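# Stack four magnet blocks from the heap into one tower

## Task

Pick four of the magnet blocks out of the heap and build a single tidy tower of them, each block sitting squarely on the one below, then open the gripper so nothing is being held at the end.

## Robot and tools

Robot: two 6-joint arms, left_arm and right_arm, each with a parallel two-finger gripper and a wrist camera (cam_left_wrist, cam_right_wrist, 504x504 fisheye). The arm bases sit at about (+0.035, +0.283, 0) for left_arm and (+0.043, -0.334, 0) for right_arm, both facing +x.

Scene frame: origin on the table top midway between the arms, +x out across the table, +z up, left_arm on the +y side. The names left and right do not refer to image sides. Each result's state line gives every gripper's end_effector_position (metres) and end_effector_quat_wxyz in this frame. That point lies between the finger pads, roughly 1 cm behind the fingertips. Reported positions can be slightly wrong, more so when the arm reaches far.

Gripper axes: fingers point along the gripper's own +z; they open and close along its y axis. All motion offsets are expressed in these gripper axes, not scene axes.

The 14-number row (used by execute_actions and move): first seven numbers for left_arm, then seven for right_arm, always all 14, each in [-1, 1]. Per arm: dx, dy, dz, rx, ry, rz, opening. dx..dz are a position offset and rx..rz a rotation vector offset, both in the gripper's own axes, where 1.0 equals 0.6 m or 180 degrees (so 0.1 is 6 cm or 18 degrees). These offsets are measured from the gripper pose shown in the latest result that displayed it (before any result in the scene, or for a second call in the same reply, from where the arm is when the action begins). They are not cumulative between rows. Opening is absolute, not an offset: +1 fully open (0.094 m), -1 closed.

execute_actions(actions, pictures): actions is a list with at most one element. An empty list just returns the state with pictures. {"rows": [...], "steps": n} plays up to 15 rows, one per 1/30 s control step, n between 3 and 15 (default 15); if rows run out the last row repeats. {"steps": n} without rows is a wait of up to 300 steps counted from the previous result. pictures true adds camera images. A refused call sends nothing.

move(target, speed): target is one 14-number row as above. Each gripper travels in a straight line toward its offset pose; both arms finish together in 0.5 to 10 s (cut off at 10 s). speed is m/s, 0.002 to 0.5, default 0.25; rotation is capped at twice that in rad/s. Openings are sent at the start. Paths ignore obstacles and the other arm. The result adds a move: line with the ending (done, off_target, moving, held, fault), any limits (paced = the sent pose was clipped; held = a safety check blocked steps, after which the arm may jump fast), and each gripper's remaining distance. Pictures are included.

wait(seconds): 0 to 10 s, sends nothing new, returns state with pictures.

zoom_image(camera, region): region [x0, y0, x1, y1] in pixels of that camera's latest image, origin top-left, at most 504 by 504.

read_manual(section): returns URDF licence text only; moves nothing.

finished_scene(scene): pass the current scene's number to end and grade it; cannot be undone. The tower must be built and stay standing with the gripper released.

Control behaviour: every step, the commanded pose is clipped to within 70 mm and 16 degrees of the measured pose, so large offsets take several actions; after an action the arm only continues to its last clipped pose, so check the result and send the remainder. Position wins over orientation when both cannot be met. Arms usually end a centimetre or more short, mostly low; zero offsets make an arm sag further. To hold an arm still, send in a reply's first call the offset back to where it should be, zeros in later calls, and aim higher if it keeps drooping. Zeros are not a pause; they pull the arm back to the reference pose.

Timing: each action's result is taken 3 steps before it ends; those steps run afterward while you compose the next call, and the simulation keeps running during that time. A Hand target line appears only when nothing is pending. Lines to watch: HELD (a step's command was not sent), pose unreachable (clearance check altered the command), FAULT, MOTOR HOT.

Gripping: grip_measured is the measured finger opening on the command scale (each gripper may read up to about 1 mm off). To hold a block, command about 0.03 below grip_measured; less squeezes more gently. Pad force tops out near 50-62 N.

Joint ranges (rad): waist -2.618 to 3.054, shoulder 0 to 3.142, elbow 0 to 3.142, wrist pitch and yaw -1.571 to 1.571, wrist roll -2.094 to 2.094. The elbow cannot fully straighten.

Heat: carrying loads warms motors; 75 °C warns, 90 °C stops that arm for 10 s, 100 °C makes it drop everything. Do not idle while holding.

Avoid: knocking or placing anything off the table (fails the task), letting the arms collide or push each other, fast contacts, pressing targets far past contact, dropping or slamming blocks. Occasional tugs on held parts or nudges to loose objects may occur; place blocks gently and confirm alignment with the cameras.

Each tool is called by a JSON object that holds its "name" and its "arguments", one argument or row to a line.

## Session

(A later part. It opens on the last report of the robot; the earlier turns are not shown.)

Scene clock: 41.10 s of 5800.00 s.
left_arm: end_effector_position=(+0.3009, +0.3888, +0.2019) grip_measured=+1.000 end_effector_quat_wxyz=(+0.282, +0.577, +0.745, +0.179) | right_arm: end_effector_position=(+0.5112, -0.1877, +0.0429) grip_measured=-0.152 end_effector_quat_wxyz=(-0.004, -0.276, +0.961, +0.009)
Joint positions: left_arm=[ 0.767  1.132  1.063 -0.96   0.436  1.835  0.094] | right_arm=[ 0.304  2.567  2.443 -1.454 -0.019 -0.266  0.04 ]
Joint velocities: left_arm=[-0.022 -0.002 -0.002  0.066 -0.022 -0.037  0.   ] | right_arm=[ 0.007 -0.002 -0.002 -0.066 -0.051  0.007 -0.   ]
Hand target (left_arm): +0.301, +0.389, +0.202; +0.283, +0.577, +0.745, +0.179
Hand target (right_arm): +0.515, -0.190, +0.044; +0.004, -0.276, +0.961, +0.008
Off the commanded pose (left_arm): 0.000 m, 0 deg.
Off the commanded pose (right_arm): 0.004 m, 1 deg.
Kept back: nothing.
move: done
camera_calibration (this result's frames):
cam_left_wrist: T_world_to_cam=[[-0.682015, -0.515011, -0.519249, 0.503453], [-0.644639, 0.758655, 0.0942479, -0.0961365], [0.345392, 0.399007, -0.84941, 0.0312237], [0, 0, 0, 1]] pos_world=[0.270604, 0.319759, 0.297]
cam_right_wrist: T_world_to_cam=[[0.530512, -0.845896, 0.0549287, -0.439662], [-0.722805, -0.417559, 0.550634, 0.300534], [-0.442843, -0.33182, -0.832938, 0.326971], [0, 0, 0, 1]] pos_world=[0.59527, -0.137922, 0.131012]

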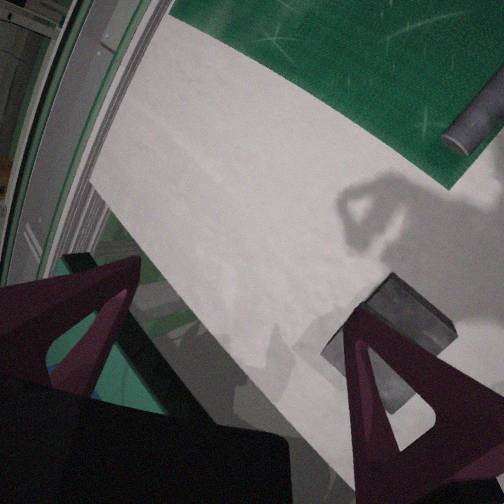

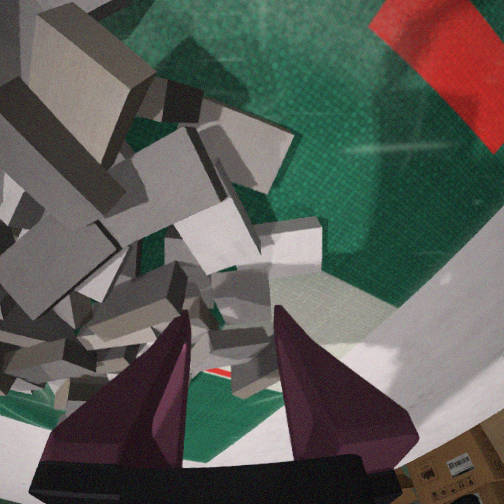

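Shift right about 5 mm, then down.

{"name": "move", "arguments": {
  "target": [0,0,0,0,0,0,1,-0.003,-0.016,0.004,0,0,0,-0.22],
  "speed": 0.1
}}

{"name": "move", "arguments": {
  "target": [0,0,0,0,0,0,1,-0.003,0,0.025,0,0,0,-0.22],
  "speed": 0.06
}}

{"name": "zoom_image", "arguments": {
  "camera": "cam_right_wrist",
  "region": [130, 200, 350, 400]
}}

Scene clock: 42.03 s of 5800.00 s.
left_arm: end_effector_position=(+0.3008, +0.3890, +0.2019) grip_measured=+1.000 end_effector_quat_wxyz=(+0.282, +0.577, +0.746, +0.179) | right_arm: end_effector_position=(+0.5115, -0.1898, +0.0399) grip_measured=-0.218 end_effector_quat_wxyz=(-0.010, -0.279, +0.960, +0.009)
Joint positions: left_arm=[ 0.767  1.132  1.063 -0.96   0.435  1.835  0.094] | right_arm=[ 0.3    2.587  2.469 -1.472 -0.019 -0.276  0.037]
Joint velocities: left_arm=[-0.002  0.027  0.007  0.095  0.037 -0.051  0.   ] | right_arm=[-0.012  0.012 -0.007 -0.022 -0.007  0.007  0.001]
Hand target (left_arm): +0.301, +0.389, +0.202; +0.283, +0.577, +0.745, +0.179
Hand target (right_arm): +0.518, -0.195, +0.041; -0.003, -0.276, +0.961, +0.009
Off the commanded pose (left_arm): 0.000 m, 0 deg.
Off the commanded pose (right_arm): 0.008 m, 1 deg.
Kept back: nothing.
move: done
camera_calibration (this result's frames):
cam_left_wrist: T_world_to_cam=[[-0.682015, -0.515005, -0.519254, 0.503452], [-0.645032, 0.7582, 0.095222, -0.0962121], [0.344659, 0.399878, -0.849298, 0.0309766], [0, 0, 0, 1]] pos_world=[0.270626, 0.319842, 0.296889]
cam_right_wrist: T_world_to_cam=[[0.535956, -0.842669, 0.0515817, -0.443415], [-0.713996, -0.419818, 0.560324, 0.296128], [-0.450512, -0.337138, -0.826666, 0.326587], [0, 0, 0, 1]] pos_world=[0.596217, -0.139227, 0.126923]

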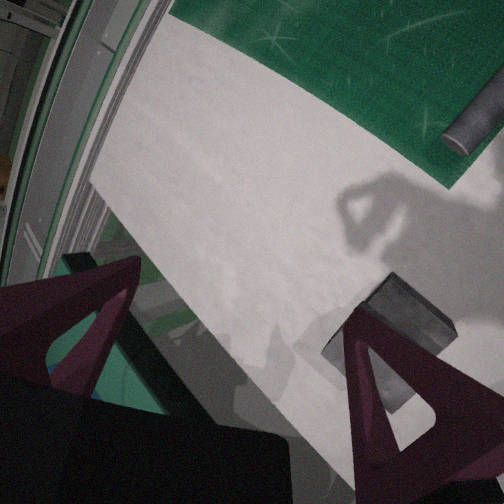

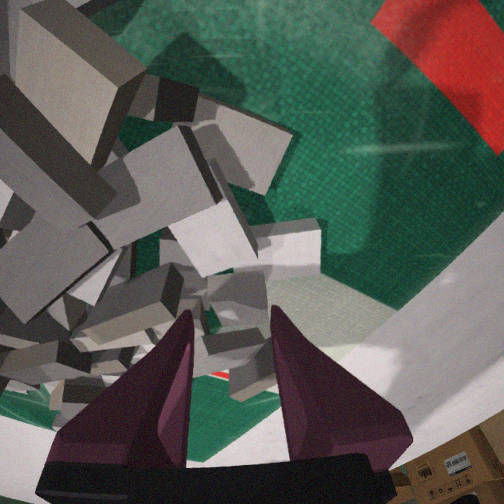

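Scene clock: 42.73 s of 5800.00 s.
left_arm: end_effector_position=(+0.3007, +0.3893, +0.2018) grip_measured=+1.000 end_effector_quat_wxyz=(+0.281, +0.576, +0.746, +0.179) | right_arm: end_effector_position=(+0.5144, -0.1883, +0.0365) grip_measured=-0.218 end_effector_quat_wxyz=(-0.003, -0.279, +0.960, +0.011)
Joint positions: left_arm=[ 0.767  1.132  1.063 -0.96   0.434  1.835  0.094] | right_arm=[ 0.3    2.582  2.445 -1.44  -0.023 -0.276  0.037]
Joint velocities: left_arm=[-0.017  0.007 -0.002 -0.037 -0.007  0.037  0.   ] | right_arm=[-0.007 -0.027 -0.012 -0.037  0.007 -0.081 -0.001]
Hand target (left_arm): +0.301, +0.389, +0.202; +0.282, +0.577, +0.746, +0.179
Hand target (right_arm): +0.513, -0.189, +0.025; -0.010, -0.279, +0.960, +0.009
Off the commanded pose (left_arm): 0.000 m, 0 deg.
Off the commanded pose (right_arm): 0.012 m, 1 deg.
Kept back: nothing.
move: off_target (right_arm)
camera_calibration (this result's frames):
cam_left_wrist: T_world_to_cam=[[-0.682016, -0.514998, -0.519261, 0.503451], [-0.645553, 0.757592, 0.0965206, -0.0963126], [0.343679, 0.401039, -0.849148, 0.0306469], [0, 0, 0, 1]] pos_world=[0.270654, 0.319951, 0.296742]
cam_right_wrist: T_world_to_cam=[[0.535269, -0.843072, 0.0521275, -0.443288], [-0.720967, -0.423847, 0.548233, 0.304079], [-0.440106, -0.331034, -0.834699, 0.321695], [0, 0, 0, 1]] pos_world=[0.598089, -0.138349, 0.12492]

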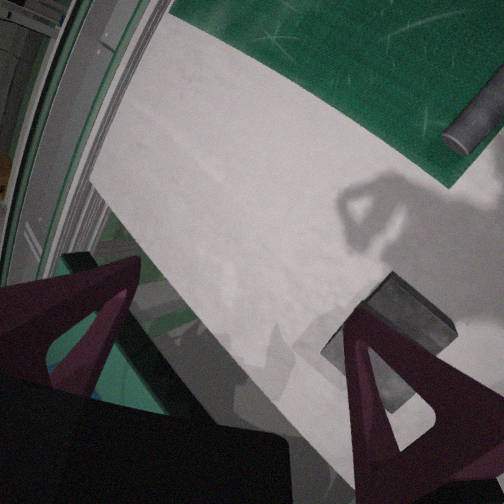

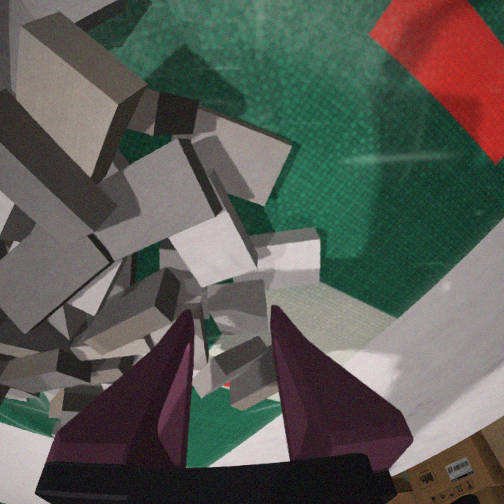

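Region (130, 200, 350, 400) of cam_right_wrist's 504x504 image, scaled by 2.291, with more detail than that image has; it fills the top 458 rows of this view, and the rest is white.

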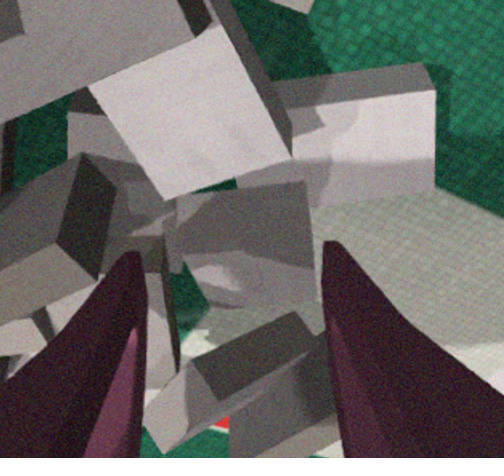

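{"name": "move", "arguments": {
  "target": [0,0,0,0,0,0,1,0,-0.015,-0.01,0,0,0,-0.33],
  "speed": 0.1
}}

{"name": "zoom_image", "arguments": {
  "camera": "cam_right_wrist",
  "region": [130, 200, 350, 400]
}}

Scene clock: 43.67 s of 5800.00 s.
left_arm: end_effector_position=(+0.3006, +0.3895, +0.2017) grip_measured=+1.000 end_effector_quat_wxyz=(+0.281, +0.576, +0.746, +0.180) | right_arm: end_effector_position=(+0.5128, -0.1910, +0.0399) grip_measured=-0.328 end_effector_quat_wxyz=(-0.010, -0.281, +0.960, +0.012)
Joint positions: left_arm=[ 0.767  1.132  1.063 -0.96   0.432  1.835  0.094] | right_arm=[ 0.295  2.598  2.49  -1.483 -0.024 -0.286  0.032]
Joint velocities: left_arm=[-0.002  0.002  0.002 -0.022 -0.081 -0.022  0.   ] | right_arm=[-0.012  0.017  0.022 -0.066 -0.081 -0.066 -0.001]
Hand target (left_arm): +0.301, +0.389, +0.202; +0.281, +0.576, +0.746, +0.179
Hand target (right_arm): +0.519, -0.196, +0.043; -0.002, -0.279, +0.960, +0.011
Off the commanded pose (left_arm): 0.000 m, 0 deg.
Off the commanded pose (right_arm): 0.009 m, 1 deg.
Kept back: nothing.
move: done
camera_calibration (this result's frames):
cam_left_wrist: T_world_to_cam=[[-0.682017, -0.514991, -0.519267, 0.503451], [-0.646073, 0.756982, 0.097819, -0.0964125], [0.3427, 0.402199, -0.848995, 0.0303171], [0, 0, 0, 1]] pos_world=[0.270683, 0.320061, 0.296595]
cam_right_wrist: T_world_to_cam=[[0.540156, -0.840287, 0.0463729, -0.446653], [-0.710624, -0.4259, 0.56002, 0.293693], [-0.450827, -0.335452, -0.82718, 0.327301], [0, 0, 0, 1]] pos_world=[0.597523, -0.140439, 0.126976]

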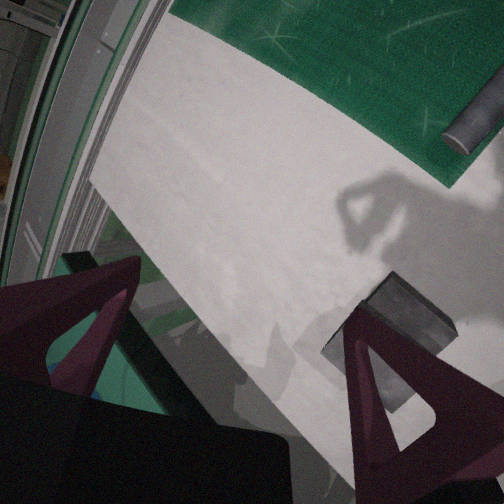

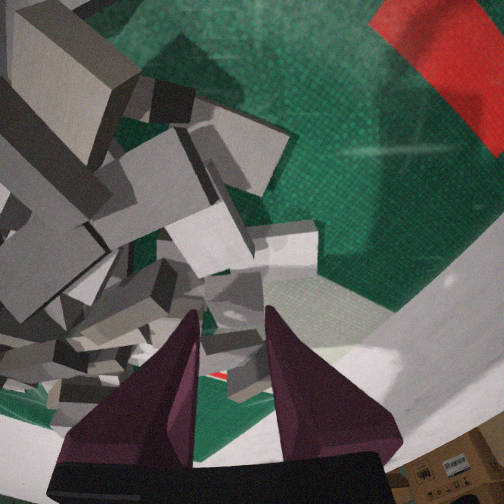

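Region (130, 200, 350, 400) of cam_right_wrist's 504x504 image, scaled by 2.291, with more detail than that image has; it fills the top 458 rows of this view, and the rest is white.

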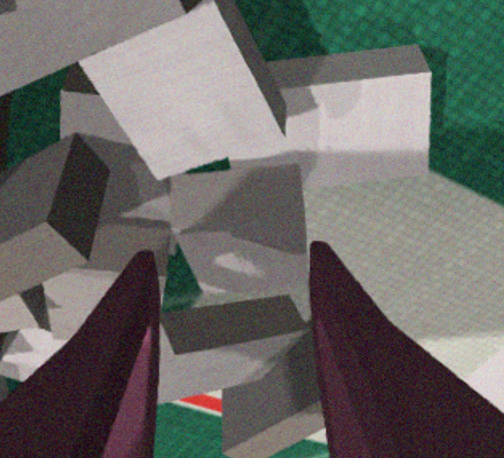

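{"name": "move", "arguments": {
  "target": [0,0,0,0,0,0,1,-0.004,-0.012,0.028,0,0,0,-0.3],
  "speed": 0.06
}}

{"name": "zoom_image", "arguments": {
  "camera": "cam_right_wrist",
  "region": [130, 200, 350, 400]
}}

Scene clock: 44.60 s of 5800.00 s.
left_arm: end_effector_position=(+0.3005, +0.3897, +0.2016) grip_measured=+1.000 end_effector_quat_wxyz=(+0.280, +0.576, +0.746, +0.180) | right_arm: end_effector_position=(+0.5164, -0.1900, +0.0373) grip_measured=-0.302 end_effector_quat_wxyz=(-0.004, -0.284, +0.959, +0.012)
Joint positions: left_arm=[ 0.767  1.132  1.063 -0.96   0.431  1.835  0.094] | right_arm=[ 0.295  2.598  2.48  -1.46  -0.024 -0.291  0.033]
Joint velocities: left_arm=[-0.002 -0.002 -0.002 -0.007 -0.051  0.007  0.   ] | right_arm=[ 0.022  0.002  0.002 -0.007  0.022 -0.022  0.   ]
Hand target (left_arm): +0.301, +0.389, +0.202; +0.281, +0.576, +0.746, +0.180
Hand target (right_arm): +0.518, -0.196, +0.023; -0.011, -0.281, +0.960, +0.012
Off the commanded pose (left_arm): 0.000 m, 0 deg.
Off the commanded pose (right_arm): 0.016 m, 1 deg.
Kept back: nothing.
move: off_target (right_arm)
camera_calibration (this result's frames):
cam_left_wrist: T_world_to_cam=[[-0.682017, -0.514985, -0.519272, 0.50345], [-0.646462, 0.756523, 0.0987926, -0.0964871], [0.341964, 0.403068, -0.84888, 0.0300696], [0, 0, 0, 1]] pos_world=[0.270704, 0.320144, 0.296485]
cam_right_wrist: T_world_to_cam=[[0.543674, -0.837791, 0.0502437, -0.449086], [-0.715859, -0.431631, 0.548854, 0.300222], [-0.438138, -0.334365, -0.834407, 0.321051], [0, 0, 0, 1]] pos_world=[0.599738, -0.139307, 0.125673]

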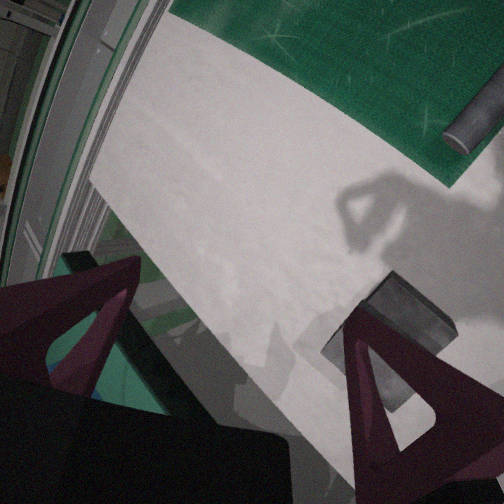

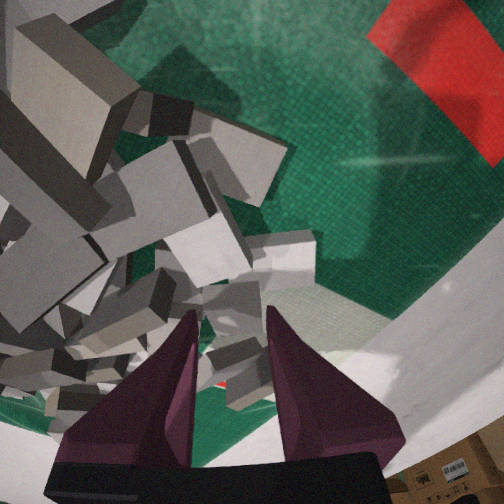

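Region (130, 200, 350, 400) of cam_right_wrist's 504x504 image, scaled by 2.291, with more detail than that image has; it fills the top 458 rows of this view, and the rest is white.

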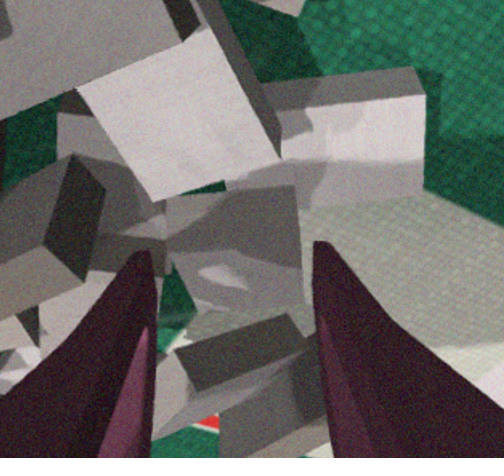

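{"name": "move", "arguments": {
  "target": [0,0,0,0,0,0,1,0,0,-0.045,0,0,0,-0.2]
}}

{"name": "move", "arguments": {
  "target": [0,0,0,0,0,0,1,-0.066,0.017,-0.005,0,0,-0.144,-0.2]
}}

Scene clock: 45.80 s of 5800.00 s.
left_arm: end_effector_position=(+0.3004, +0.3899, +0.2015) grip_measured=+1.000 end_effector_quat_wxyz=(+0.279, +0.576, +0.747, +0.180) | right_arm: end_effector_position=(+0.5129, -0.1918, +0.0588) grip_measured=-0.202 end_effector_quat_wxyz=(-0.008, -0.284, +0.959, +0.010)
Joint positions: left_arm=[ 0.767  1.132  1.063 -0.96   0.429  1.835  0.094] | right_arm=[ 0.295  2.619  2.607 -1.574 -0.019 -0.291  0.037]
Joint velocities: left_arm=[-0.012  0.002 -0.017 -0.007 -0.022  0.022  0.   ] | right_arm=[-0.012 -0.007 -0.002 -0.066 -0.022  0.051 -0.001]
Hand target (left_arm): +0.301, +0.390, +0.202; +0.280, +0.576, +0.746, +0.180
Hand target (right_arm): +0.516, -0.190, +0.064; +0.002, -0.284, +0.959, +0.012
Off the commanded pose (left_arm): 0.000 m, 0 deg.
Off the commanded pose (right_arm): 0.007 m, 1 deg.
joint sent to its limit (right arm) — the command would take joint 4 (wrist pitch) past its lower limit, so that joint was sent only as far as its limit.
Kept back: nothing.
move: done
camera_calibration (this result's frames):
cam_left_wrist: T_world_to_cam=[[-0.682018, -0.514978, -0.519278, 0.50345], [-0.646979, 0.75591, 0.100091, -0.0965861], [0.340983, 0.404226, -0.848724, 0.0297395], [0, 0, 0, 1]] pos_world=[0.270732, 0.320254, 0.296338]
cam_right_wrist: T_world_to_cam=[[0.544702, -0.837003, 0.0522112, -0.450319], [-0.711775, -0.428488, 0.556573, 0.283162], [-0.443481, -0.340329, -0.829156, 0.338086], [0, 0, 0, 1]] pos_world=[0.596773, -0.140526, 0.146237]

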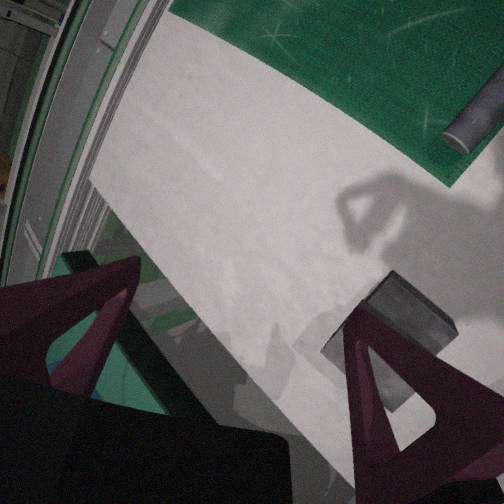

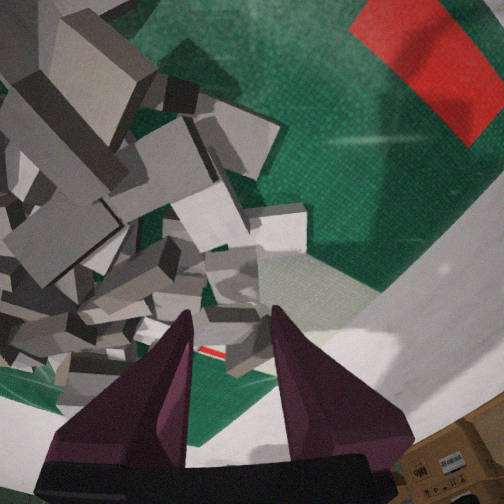

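Scene clock: 47.27 s of 5800.00 s.
left_arm: end_effector_position=(+0.3003, +0.3901, +0.2014) grip_measured=+1.000 end_effector_quat_wxyz=(+0.279, +0.576, +0.747, +0.180) | right_arm: end_effector_position=(+0.5374, -0.1687, +0.0546) grip_measured=-0.202 end_effector_quat_wxyz=(+0.039, -0.483, +0.875, +0.002)
Joint positions: left_arm=[ 0.767  1.132  1.063 -0.96   0.428  1.835  0.094] | right_arm=[ 0.324  2.739  2.822 -1.578 -0.019 -0.695  0.037]
Joint velocities: left_arm=[ 0.012  0.002 -0.022 -0.095  0.022 -0.007  0.   ] | right_arm=[-0.017  0.017  0.002  0.022  0.022 -0.022 -0.001]
Hand target (left_arm): +0.300, +0.390, +0.202; +0.280, +0.576, +0.747, +0.180
Hand target (right_arm): +0.540, -0.162, +0.061; +0.053, -0.491, +0.869, -0.000
Off the commanded pose (left_arm): 0.000 m, 0 deg.
Off the commanded pose (right_arm): 0.010 m, 5 deg.
elbow stopped short (right arm): the move would have taken joint 3 (elbow) straighter than the controller allows; a more bent joint 3 avoids this.
Kept back: nothing.
move: off_target (right_arm)
camera_calibration (this result's frames):
cam_left_wrist: T_world_to_cam=[[-0.682018, -0.514972, -0.519283, 0.503449], [-0.647367, 0.755449, 0.101064, -0.09666], [0.340246, 0.405094, -0.848606, 0.0294918], [0, 0, 0, 1]] pos_world=[0.270753, 0.320337, 0.296228]
cam_right_wrist: T_world_to_cam=[[0.838194, -0.53439, 0.108894, -0.553822], [-0.513944, -0.707182, 0.485547, 0.163327], [-0.182464, -0.462948, -0.867402, 0.19444], [0, 0, 0, 1]] pos_world=[0.583629, -0.09044, 0.149663]

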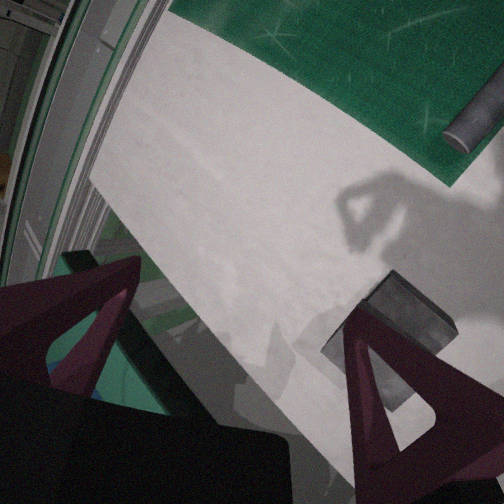

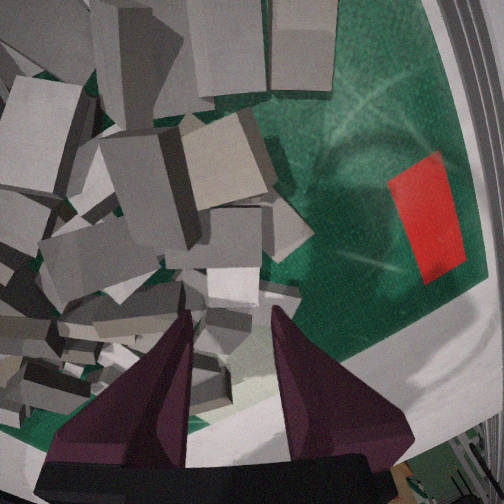

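{"name": "move", "arguments": {
  "target": [0,0,0,0,0,0,1,-0.012,0.004,0.04,0.008,-0.01,0,-0.2],
  "speed": 0.07
}}

{"name": "zoom_image", "arguments": {
  "camera": "cam_right_wrist",
  "region": [130, 200, 350, 400]
}}

Scene clock: 48.63 s of 5800.00 s.
left_arm: end_effector_position=(+0.3002, +0.3903, +0.2013) grip_measured=+1.000 end_effector_quat_wxyz=(+0.278, +0.576, +0.747, +0.181) | right_arm: end_effector_position=(+0.5363, -0.1686, +0.0282) grip_measured=-0.202 end_effector_quat_wxyz=(+0.042, -0.482, +0.875, +0.002)
Joint positions: left_arm=[ 0.767  1.132  1.063 -0.96   0.427  1.835  0.094] | right_arm=[ 0.326  2.619  2.48  -1.35  -0.019 -0.69   0.037]
Joint velocities: left_arm=[ 0.007 -0.007 -0.022  0.066 -0.007  0.022  0.   ] | right_arm=[ 0.012  0.012  0.002  0.11  -0.066 -0.037 -0.001]
Hand target (left_arm): +0.300, +0.390, +0.201; +0.279, +0.576, +0.747, +0.180
Hand target (right_arm): +0.540, -0.161, +0.031; +0.058, -0.483, +0.874, -0.001
Off the commanded pose (left_arm): 0.000 m, 0 deg.
Off the commanded pose (right_arm): 0.010 m, 2 deg.
Kept back: nothing.
move: done
camera_calibration (this result's frames):
cam_left_wrist: T_world_to_cam=[[-0.682019, -0.514965, -0.519289, 0.503449], [-0.647881, 0.754832, 0.102361, -0.0967582], [0.339264, 0.40625, -0.848446, 0.0291615], [0, 0, 0, 1]] pos_world=[0.27078, 0.320448, 0.296082]
cam_right_wrist: T_world_to_cam=[[0.835763, -0.53744, 0.11251, -0.549289], [-0.518878, -0.705989, 0.482023, 0.178658], [-0.179627, -0.461236, -0.868905, 0.170187], [0, 0, 0, 1]] pos_world=[0.582347, -0.0905833, 0.12356]

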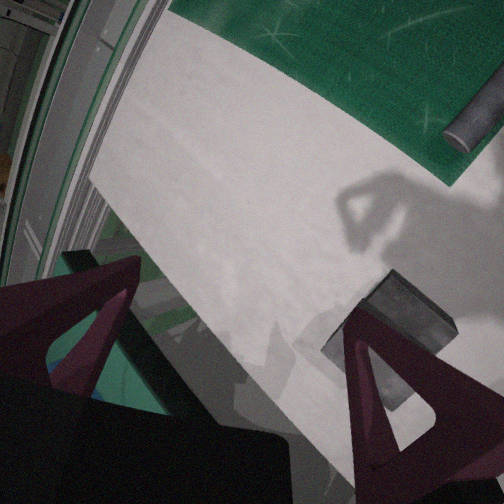

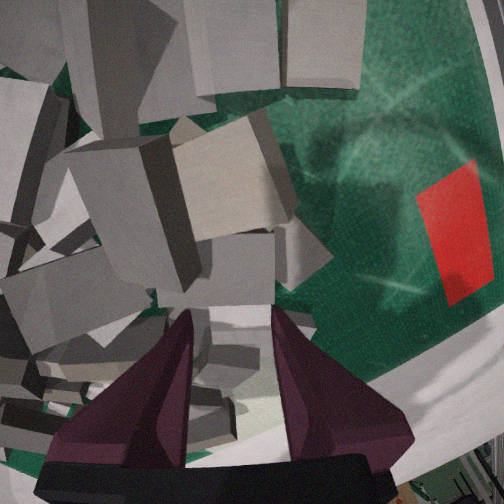

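Region (130, 200, 350, 400) of cam_right_wrist's 504x504 image, scaled by 2.291, with more detail than that image has; it fills the top 458 rows of this view, and the rest is white.

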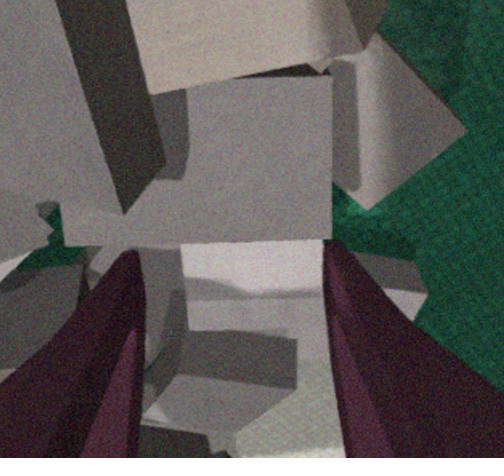

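{"name": "move", "arguments": {
  "target": [0,0,0,0,0,0,1,0,0,0,0,0,0,-0.53]
}}

{"name": "move", "arguments": {
  "target": [0,0,0,0,0,0,1,0.04,0,-0.01,0,0,0,-0.53],
  "speed": 0.06
}}

Scene clock: 49.57 s of 5800.00 s.
left_arm: end_effector_position=(+0.3002, +0.3905, +0.2013) grip_measured=+1.000 end_effector_quat_wxyz=(+0.278, +0.576, +0.747, +0.181) | right_arm: end_effector_position=(+0.5368, -0.1689, +0.0282) grip_measured=-0.474 end_effector_quat_wxyz=(+0.042, -0.482, +0.875, +0.000)
Joint positions: left_arm=[ 0.767  1.132  1.063 -0.96   0.426  1.835  0.094] | right_arm=[ 0.326  2.619  2.48  -1.348 -0.016 -0.69   0.025]
Joint velocities: left_arm=[-0.012  0.007 -0.007  0.007 -0.007 -0.11   0.   ] | right_arm=[-0.002 -0.007  0.002  0.081  0.125  0.051 -0.   ]
Hand target (left_arm): +0.300, +0.390, +0.201; +0.278, +0.576, +0.747, +0.180
Hand target (right_arm): +0.536, -0.169, +0.028; +0.042, -0.482, +0.875, +0.002
Off the commanded pose (left_arm): 0.000 m, 0 deg.
Off the commanded pose (right_arm): 0.001 m, 0 deg.
Kept back: nothing.
move: done
camera_calibration (this result's frames):
cam_left_wrist: T_world_to_cam=[[-0.682019, -0.514959, -0.519294, 0.503448], [-0.648266, 0.754369, 0.103334, -0.0968314], [0.338526, 0.407117, -0.848325, 0.0289136], [0, 0, 0, 1]] pos_world=[0.270801, 0.320531, 0.295972]
cam_right_wrist: T_world_to_cam=[[0.835416, -0.537404, 0.115225, -0.549728], [-0.520051, -0.705074, 0.482098, 0.17949], [-0.177839, -0.462675, -0.868507, 0.168957], [0, 0, 0, 1]] pos_world=[0.582643, -0.0907006, 0.123551]

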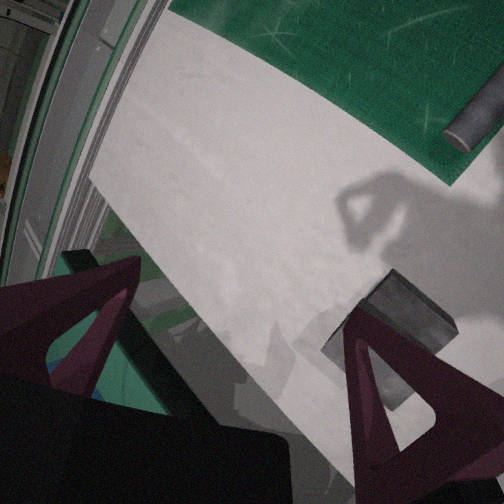

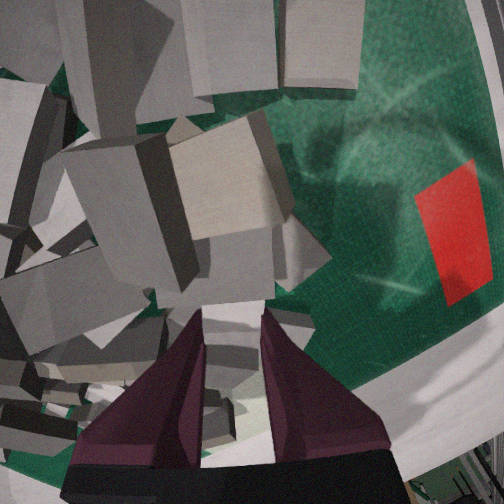

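Scene clock: 50.33 s of 5800.00 s.
left_arm: end_effector_position=(+0.3001, +0.3907, +0.2012) grip_measured=+1.000 end_effector_quat_wxyz=(+0.277, +0.576, +0.747, +0.181) | right_arm: end_effector_position=(+0.5247, -0.1829, +0.0277) grip_measured=-0.474 end_effector_quat_wxyz=(+0.043, -0.483, +0.875, -0.000)
Joint positions: left_arm=[ 0.767  1.132  1.063 -0.96   0.424  1.835  0.094] | right_arm=[ 0.307  2.5    2.255 -1.242 -0.017 -0.712  0.025]
Joint velocities: left_arm=[-0.002  0.002 -0.037 -0.066  0.037 -0.037  0.   ] | right_arm=[-0.002 -0.012 -0.022 -0.037  0.007 -0.125 -0.   ]
Hand target (left_arm): +0.300, +0.391, +0.201; +0.278, +0.576, +0.747, +0.181
Hand target (right_arm): +0.523, -0.189, +0.032; +0.042, -0.482, +0.875, +0.001
Off the commanded pose (left_arm): 0.000 m, 0 deg.
Off the commanded pose (right_arm): 0.008 m, 0 deg.
Kept back: nothing.
move: done
camera_calibration (this result's frames):
cam_left_wrist: T_world_to_cam=[[-0.68202, -0.514952, -0.5193, 0.503448], [-0.648779, 0.75375, 0.104631, -0.0969287], [0.337542, 0.408272, -0.848162, 0.028583], [0, 0, 0, 1]] pos_world=[0.270828, 0.320642, 0.295825]
cam_right_wrist: T_world_to_cam=[[0.836892, -0.534757, 0.116818, -0.547425], [-0.518489, -0.706069, 0.482323, 0.162538], [-0.175444, -0.464221, -0.868169, 0.15839], [0, 0, 0, 1]] pos_world=[0.570199, -0.104448, 0.123062]

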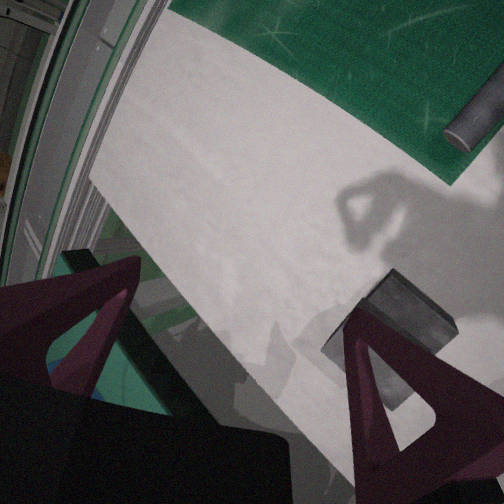

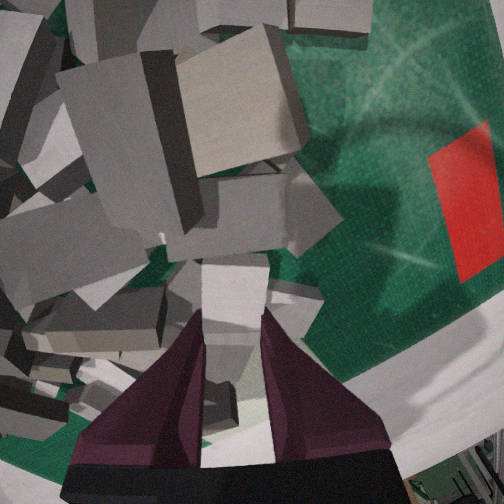

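{"name": "move", "arguments": {
  "target": [0,0,0,0,0,0,1,0.02,0.02,-0.11,0,0,0,-0.53],
  "speed": 0.12
}}

Scene clock: 51.63 s of 5800.00 s.
left_arm: end_effector_position=(+0.3000, +0.3909, +0.2011) grip_measured=+1.000 end_effector_quat_wxyz=(+0.277, +0.576, +0.748, +0.181) | right_arm: end_effector_position=(+0.4959, -0.1923, +0.0726) grip_measured=-0.474 end_effector_quat_wxyz=(+0.018, -0.484, +0.875, +0.003)
Joint positions: left_arm=[ 0.767  1.132  1.063 -0.96   0.423  1.835  0.094] | right_arm=[ 0.307  2.4    2.255 -1.392 -0.013 -0.714  0.025]
Joint velocities: left_arm=[ 0.012 -0.002 -0.012 -0.081 -0.037 -0.022  0.   ] | right_arm=[-0.012 -0.002 -0.007  0.022  0.007 -0.007 -0.001]
Hand target (left_arm): +0.300, +0.391, +0.201; +0.277, +0.576, +0.747, +0.181
Hand target (right_arm): +0.502, -0.189, +0.092; +0.043, -0.483, +0.875, -0.000
Off the commanded pose (left_arm): 0.000 m, 0 deg.
Off the commanded pose (right_arm): 0.021 m, 3 deg.
Kept back: nothing.
move: off_target (right_arm)
camera_calibration (this result's frames):
cam_left_wrist: T_world_to_cam=[[-0.682021, -0.514947, -0.519305, 0.503447], [-0.649162, 0.753284, 0.105604, -0.0970013], [0.336804, 0.409137, -0.848039, 0.0283349], [0, 0, 0, 1]] pos_world=[0.270848, 0.320725, 0.295715]
cam_right_wrist: T_world_to_cam=[[0.842334, -0.531826, 0.0873833, -0.533588], [-0.494351, -0.697811, 0.518341, 0.106302], [-0.21469, -0.479814, -0.850698, 0.203078], [0, 0, 0, 1]] pos_world=[0.545608, -0.112157, 0.164284]

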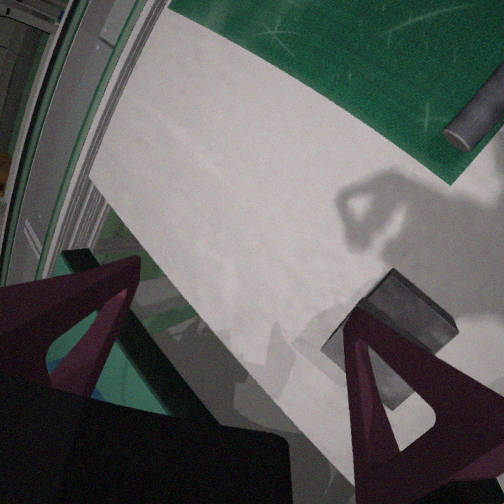

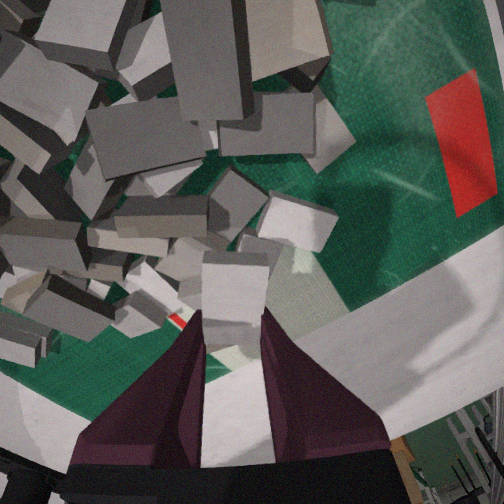

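{"name": "move", "arguments": {
  "target": [0,0,0,0,0,0,1,0.095,0.284,-0.055,0,0,0.644,-0.53],
  "speed": 0.4
}}

Scene clock: 55.10 s of 5800.00 s.
left_arm: end_effector_position=(+0.2999, +0.3911, +0.2010) grip_measured=+1.000 end_effector_quat_wxyz=(+0.276, +0.576, +0.748, +0.181) | right_arm: end_effector_position=(+0.3208, -0.1512, +0.0908) grip_measured=-0.476 end_effector_quat_wxyz=(-0.004, +0.485, +0.874, +0.008)
Joint positions: left_arm=[ 0.767  1.132  1.063 -0.96   0.422  1.835  0.094] | right_arm=[ 0.582  1.801  1.415 -1.175 -0.015  1.585  0.025]
Joint velocities: left_arm=[ 0.002 -0.017  0.002  0.037 -0.007 -0.037  0.   ] | right_arm=[ 0.007 -0.002  0.002 -0.066  0.022  0.11  -0.   ]
Hand target (left_arm): +0.300, +0.391, +0.201; +0.277, +0.576, +0.748, +0.181
Hand target (right_arm): +0.319, -0.151, +0.097; +0.007, +0.485, +0.874, +0.014
Off the commanded pose (left_arm): 0.000 m, 0 deg.
Off the commanded pose (right_arm): 0.011 m, 2 deg.
Kept back: nothing.
move: off_target (right_arm)
camera_calibration (this result's frames):
cam_left_wrist: T_world_to_cam=[[-0.682021, -0.514941, -0.51931, 0.503447], [-0.649544, 0.752817, 0.106577, -0.0970737], [0.336065, 0.410002, -0.847914, 0.0280868], [0, 0, 0, 1]] pos_world=[0.270869, 0.320808, 0.295606]
cam_right_wrist: T_world_to_cam=[[-0.846274, -0.528746, 0.0651702, 0.178351], [-0.40704, 0.720653, 0.561229, 0.221641], [-0.343713, 0.448427, -0.825091, 0.380124], [0, 0, 0, 1]] pos_world=[0.371803, -0.235881, 0.177622]

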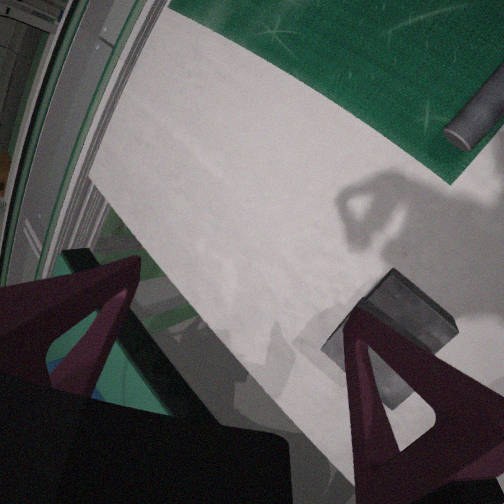

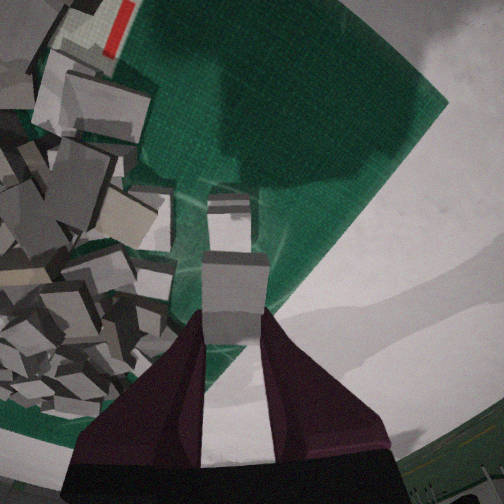

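{"name": "move", "arguments": {
  "target": [0,0,0,0,0,0,1,0,0,0.072,0,0,0,-0.53],
  "speed": 0.08
}}

{"name": "zoom_image", "arguments": {
  "camera": "cam_right_wrist",
  "region": [130, 200, 350, 400]
}}

Scene clock: 56.40 s of 5800.00 s.
left_arm: end_effector_position=(+0.2998, +0.3913, +0.2009) grip_measured=+1.000 end_effector_quat_wxyz=(+0.275, +0.576, +0.748, +0.182) | right_arm: end_effector_position=(+0.3226, -0.1497, +0.0496) grip_measured=-0.476 end_effector_quat_wxyz=(-0.004, +0.486, +0.874, +0.010)
Joint positions: left_arm=[ 0.767  1.132  1.063 -0.96   0.42   1.835  0.094] | right_arm=[ 0.582  1.841  1.299 -1.015 -0.017  1.587  0.025]
Joint velocities: left_arm=[-0.002 -0.002 -0.007 -0.037 -0.066 -0.037  0.   ] | right_arm=[-0.007  0.007 -0.007 -0.022  0.022  0.051  0.001]
Hand target (left_arm): +0.300, +0.391, +0.201; +0.276, +0.576, +0.748, +0.181
Hand target (right_arm): +0.322, -0.151, +0.048; -0.004, +0.485, +0.874, +0.008
Off the commanded pose (left_arm): 0.000 m, 0 deg.
Off the commanded pose (right_arm): 0.003 m, 0 deg.
Kept back: nothing.
move: done
camera_calibration (this result's frames):
cam_left_wrist: T_world_to_cam=[[-0.682022, -0.514934, -0.519316, 0.503446], [-0.650052, 0.752194, 0.107873, -0.0971697], [0.335079, 0.411154, -0.847746, 0.0277558], [0, 0, 0, 1]] pos_world=[0.270895, 0.32092, 0.295459]
cam_right_wrist: T_world_to_cam=[[-0.847565, -0.527035, 0.062189, 0.184185], [-0.406245, 0.719743, 0.56297, 0.243867], [-0.341465, 0.451889, -0.824135, 0.345831], [0, 0, 0, 1]] pos_world=[0.373267, -0.234727, 0.136268]

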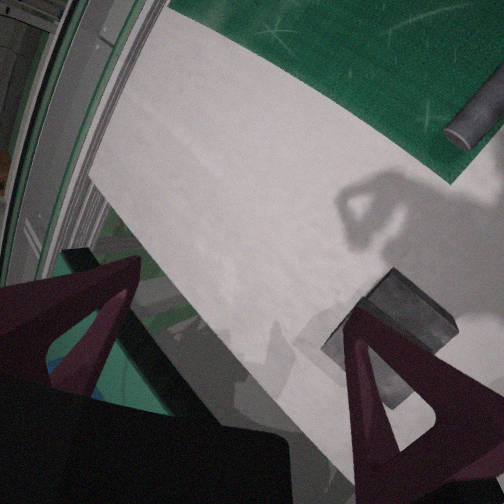

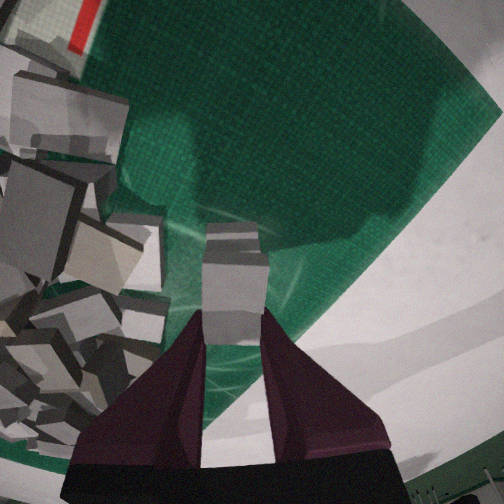

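Region (130, 200, 350, 400) of cam_right_wrist's 504x504 image, scaled by 2.291, with more detail than that image has; it fills the top 458 rows of this view, and the rest is white.

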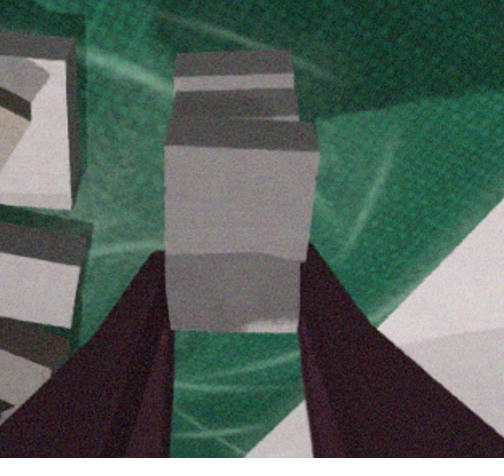

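{"name": "move", "arguments": {
  "target": [0,0,0,0,0,0,1,0.016,0,0.002,0,0,0,-0.53],
  "speed": 0.08
}}

{"name": "move", "arguments": {
  "target": [0,0,0,0,0,0,1,0,-0.004,0.022,0,0,0,-0.53],
  "speed": 0.04
}}

{"name": "zoom_image", "arguments": {
  "camera": "cam_right_wrist",
  "region": [130, 200, 350, 400]
}}

Scene clock: 57.33 s of 5800.00 s.
left_arm: end_effector_position=(+0.2997, +0.3915, +0.2008) grip_measured=+1.000 end_effector_quat_wxyz=(+0.275, +0.576, +0.748, +0.182) | right_arm: end_effector_position=(+0.3190, -0.1438, +0.0496) grip_measured=-0.476 end_effector_quat_wxyz=(-0.005, +0.487, +0.874, +0.011)
Joint positions: left_arm=[ 0.767  1.132  1.063 -0.96   0.419  1.835  0.094] | right_arm=[ 0.601  1.841  1.299 -1.014 -0.019  1.607  0.025]
Joint velocities: left_arm=[ 0.002  0.002 -0.007 -0.037 -0.051  0.007  0.   ] | right_arm=[-0.012 -0.002  0.002  0.037  0.051  0.11  -0.001]
Hand target (left_arm): +0.300, +0.391, +0.201; +0.276, +0.576, +0.748, +0.182
Hand target (right_arm): +0.318, -0.142, +0.048; -0.004, +0.486, +0.874, +0.010
Off the commanded pose (left_arm): 0.000 m, 0 deg.
Off the commanded pose (right_arm): 0.003 m, 0 deg.
Kept back: nothing.
move: done
camera_calibration (this result's frames):
cam_left_wrist: T_world_to_cam=[[-0.682023, -0.514928, -0.519321, 0.503445], [-0.650433, 0.751725, 0.108845, -0.0972413], [0.334339, 0.412018, -0.847619, 0.0275075], [0, 0, 0, 1]] pos_world=[0.270915, 0.321003, 0.29535]
cam_right_wrist: T_world_to_cam=[[-0.8477, -0.526902, 0.061474, 0.184311], [-0.405571, 0.718431, 0.565127, 0.237633], [-0.341932, 0.454126, -0.82271, 0.342338], [0, 0, 0, 1]] pos_world=[0.369674, -0.229074, 0.136022]

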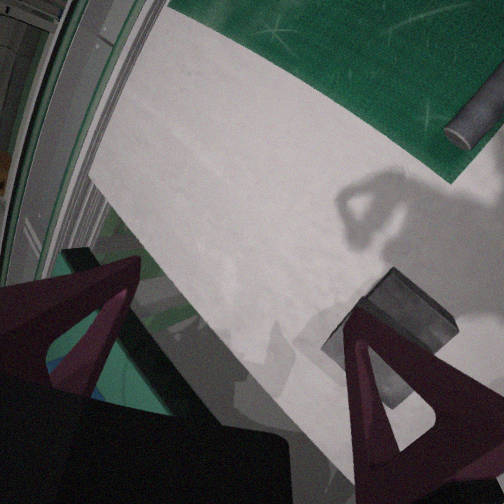

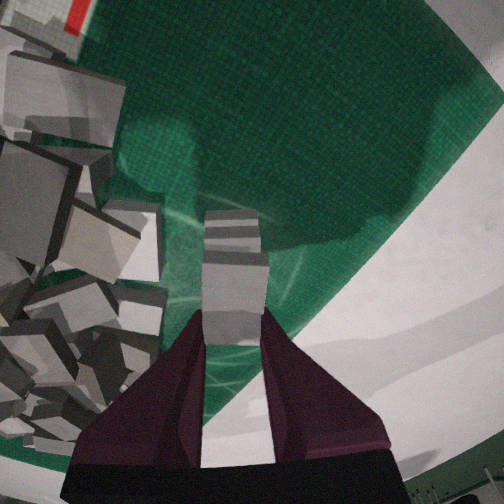

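Scene clock: 58.03 s of 5800.00 s.
left_arm: end_effector_position=(+0.2997, +0.3916, +0.2008) grip_measured=+1.000 end_effector_quat_wxyz=(+0.274, +0.576, +0.748, +0.182) | right_arm: end_effector_position=(+0.3187, -0.1436, +0.0415) grip_measured=-0.476 end_effector_quat_wxyz=(-0.004, +0.486, +0.874, +0.016)
Joint positions: left_arm=[ 0.767  1.132  1.063 -0.96   0.418  1.835  0.094] | right_arm=[ 0.601  1.841  1.265 -0.969 -0.021  1.607  0.025]
Joint velocities: left_arm=[ 0.007 -0.002 -0.012 -0.022 -0.081 -0.007  0.   ] | right_arm=[-0.012 -0.007  0.012 -0.007 -0.037 -0.007  0.   ]
Hand target (left_arm): +0.300, +0.391, +0.201; +0.275, +0.576, +0.748, +0.182
Hand target (right_arm): +0.317, -0.145, +0.036; -0.005, +0.487, +0.874, +0.011
Off the commanded pose (left_arm): 0.000 m, 0 deg.
Off the commanded pose (right_arm): 0.005 m, 1 deg.
Kept back: nothing.
move: done
camera_calibration (this result's frames):
cam_left_wrist: T_world_to_cam=[[-0.682023, -0.514923, -0.519326, 0.503445], [-0.650812, 0.751255, 0.109817, -0.0973127], [0.333599, 0.412881, -0.847491, 0.027259], [0, 0, 0, 1]] pos_world=[0.270935, 0.321087, 0.29524]
cam_right_wrist: T_world_to_cam=[[-0.848118, -0.527323, 0.0512496, 0.185144], [-0.409953, 0.714454, 0.567004, 0.242784], [-0.33561, 0.459877, -0.822119, 0.334245], [0, 0, 0, 1]] pos_world=[0.36873, -0.229539, 0.127642]

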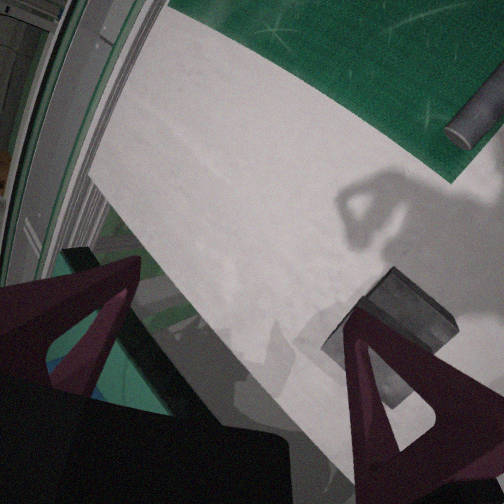

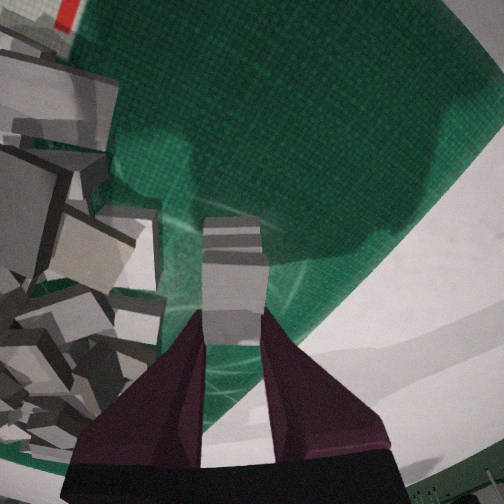

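Region (130, 200, 350, 400) of cam_right_wrist's 504x504 image, scaled by 2.291, with more detail than that image has; it fills the top 458 rows of this view, and the rest is white.

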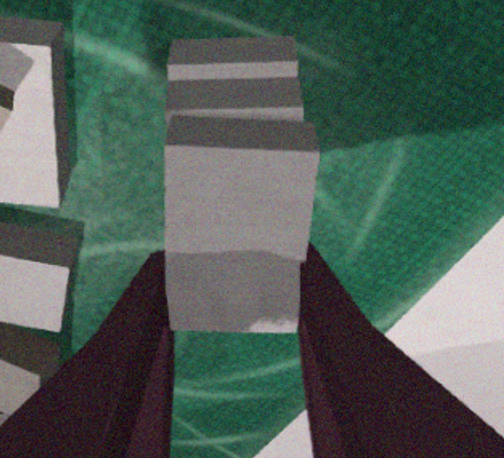

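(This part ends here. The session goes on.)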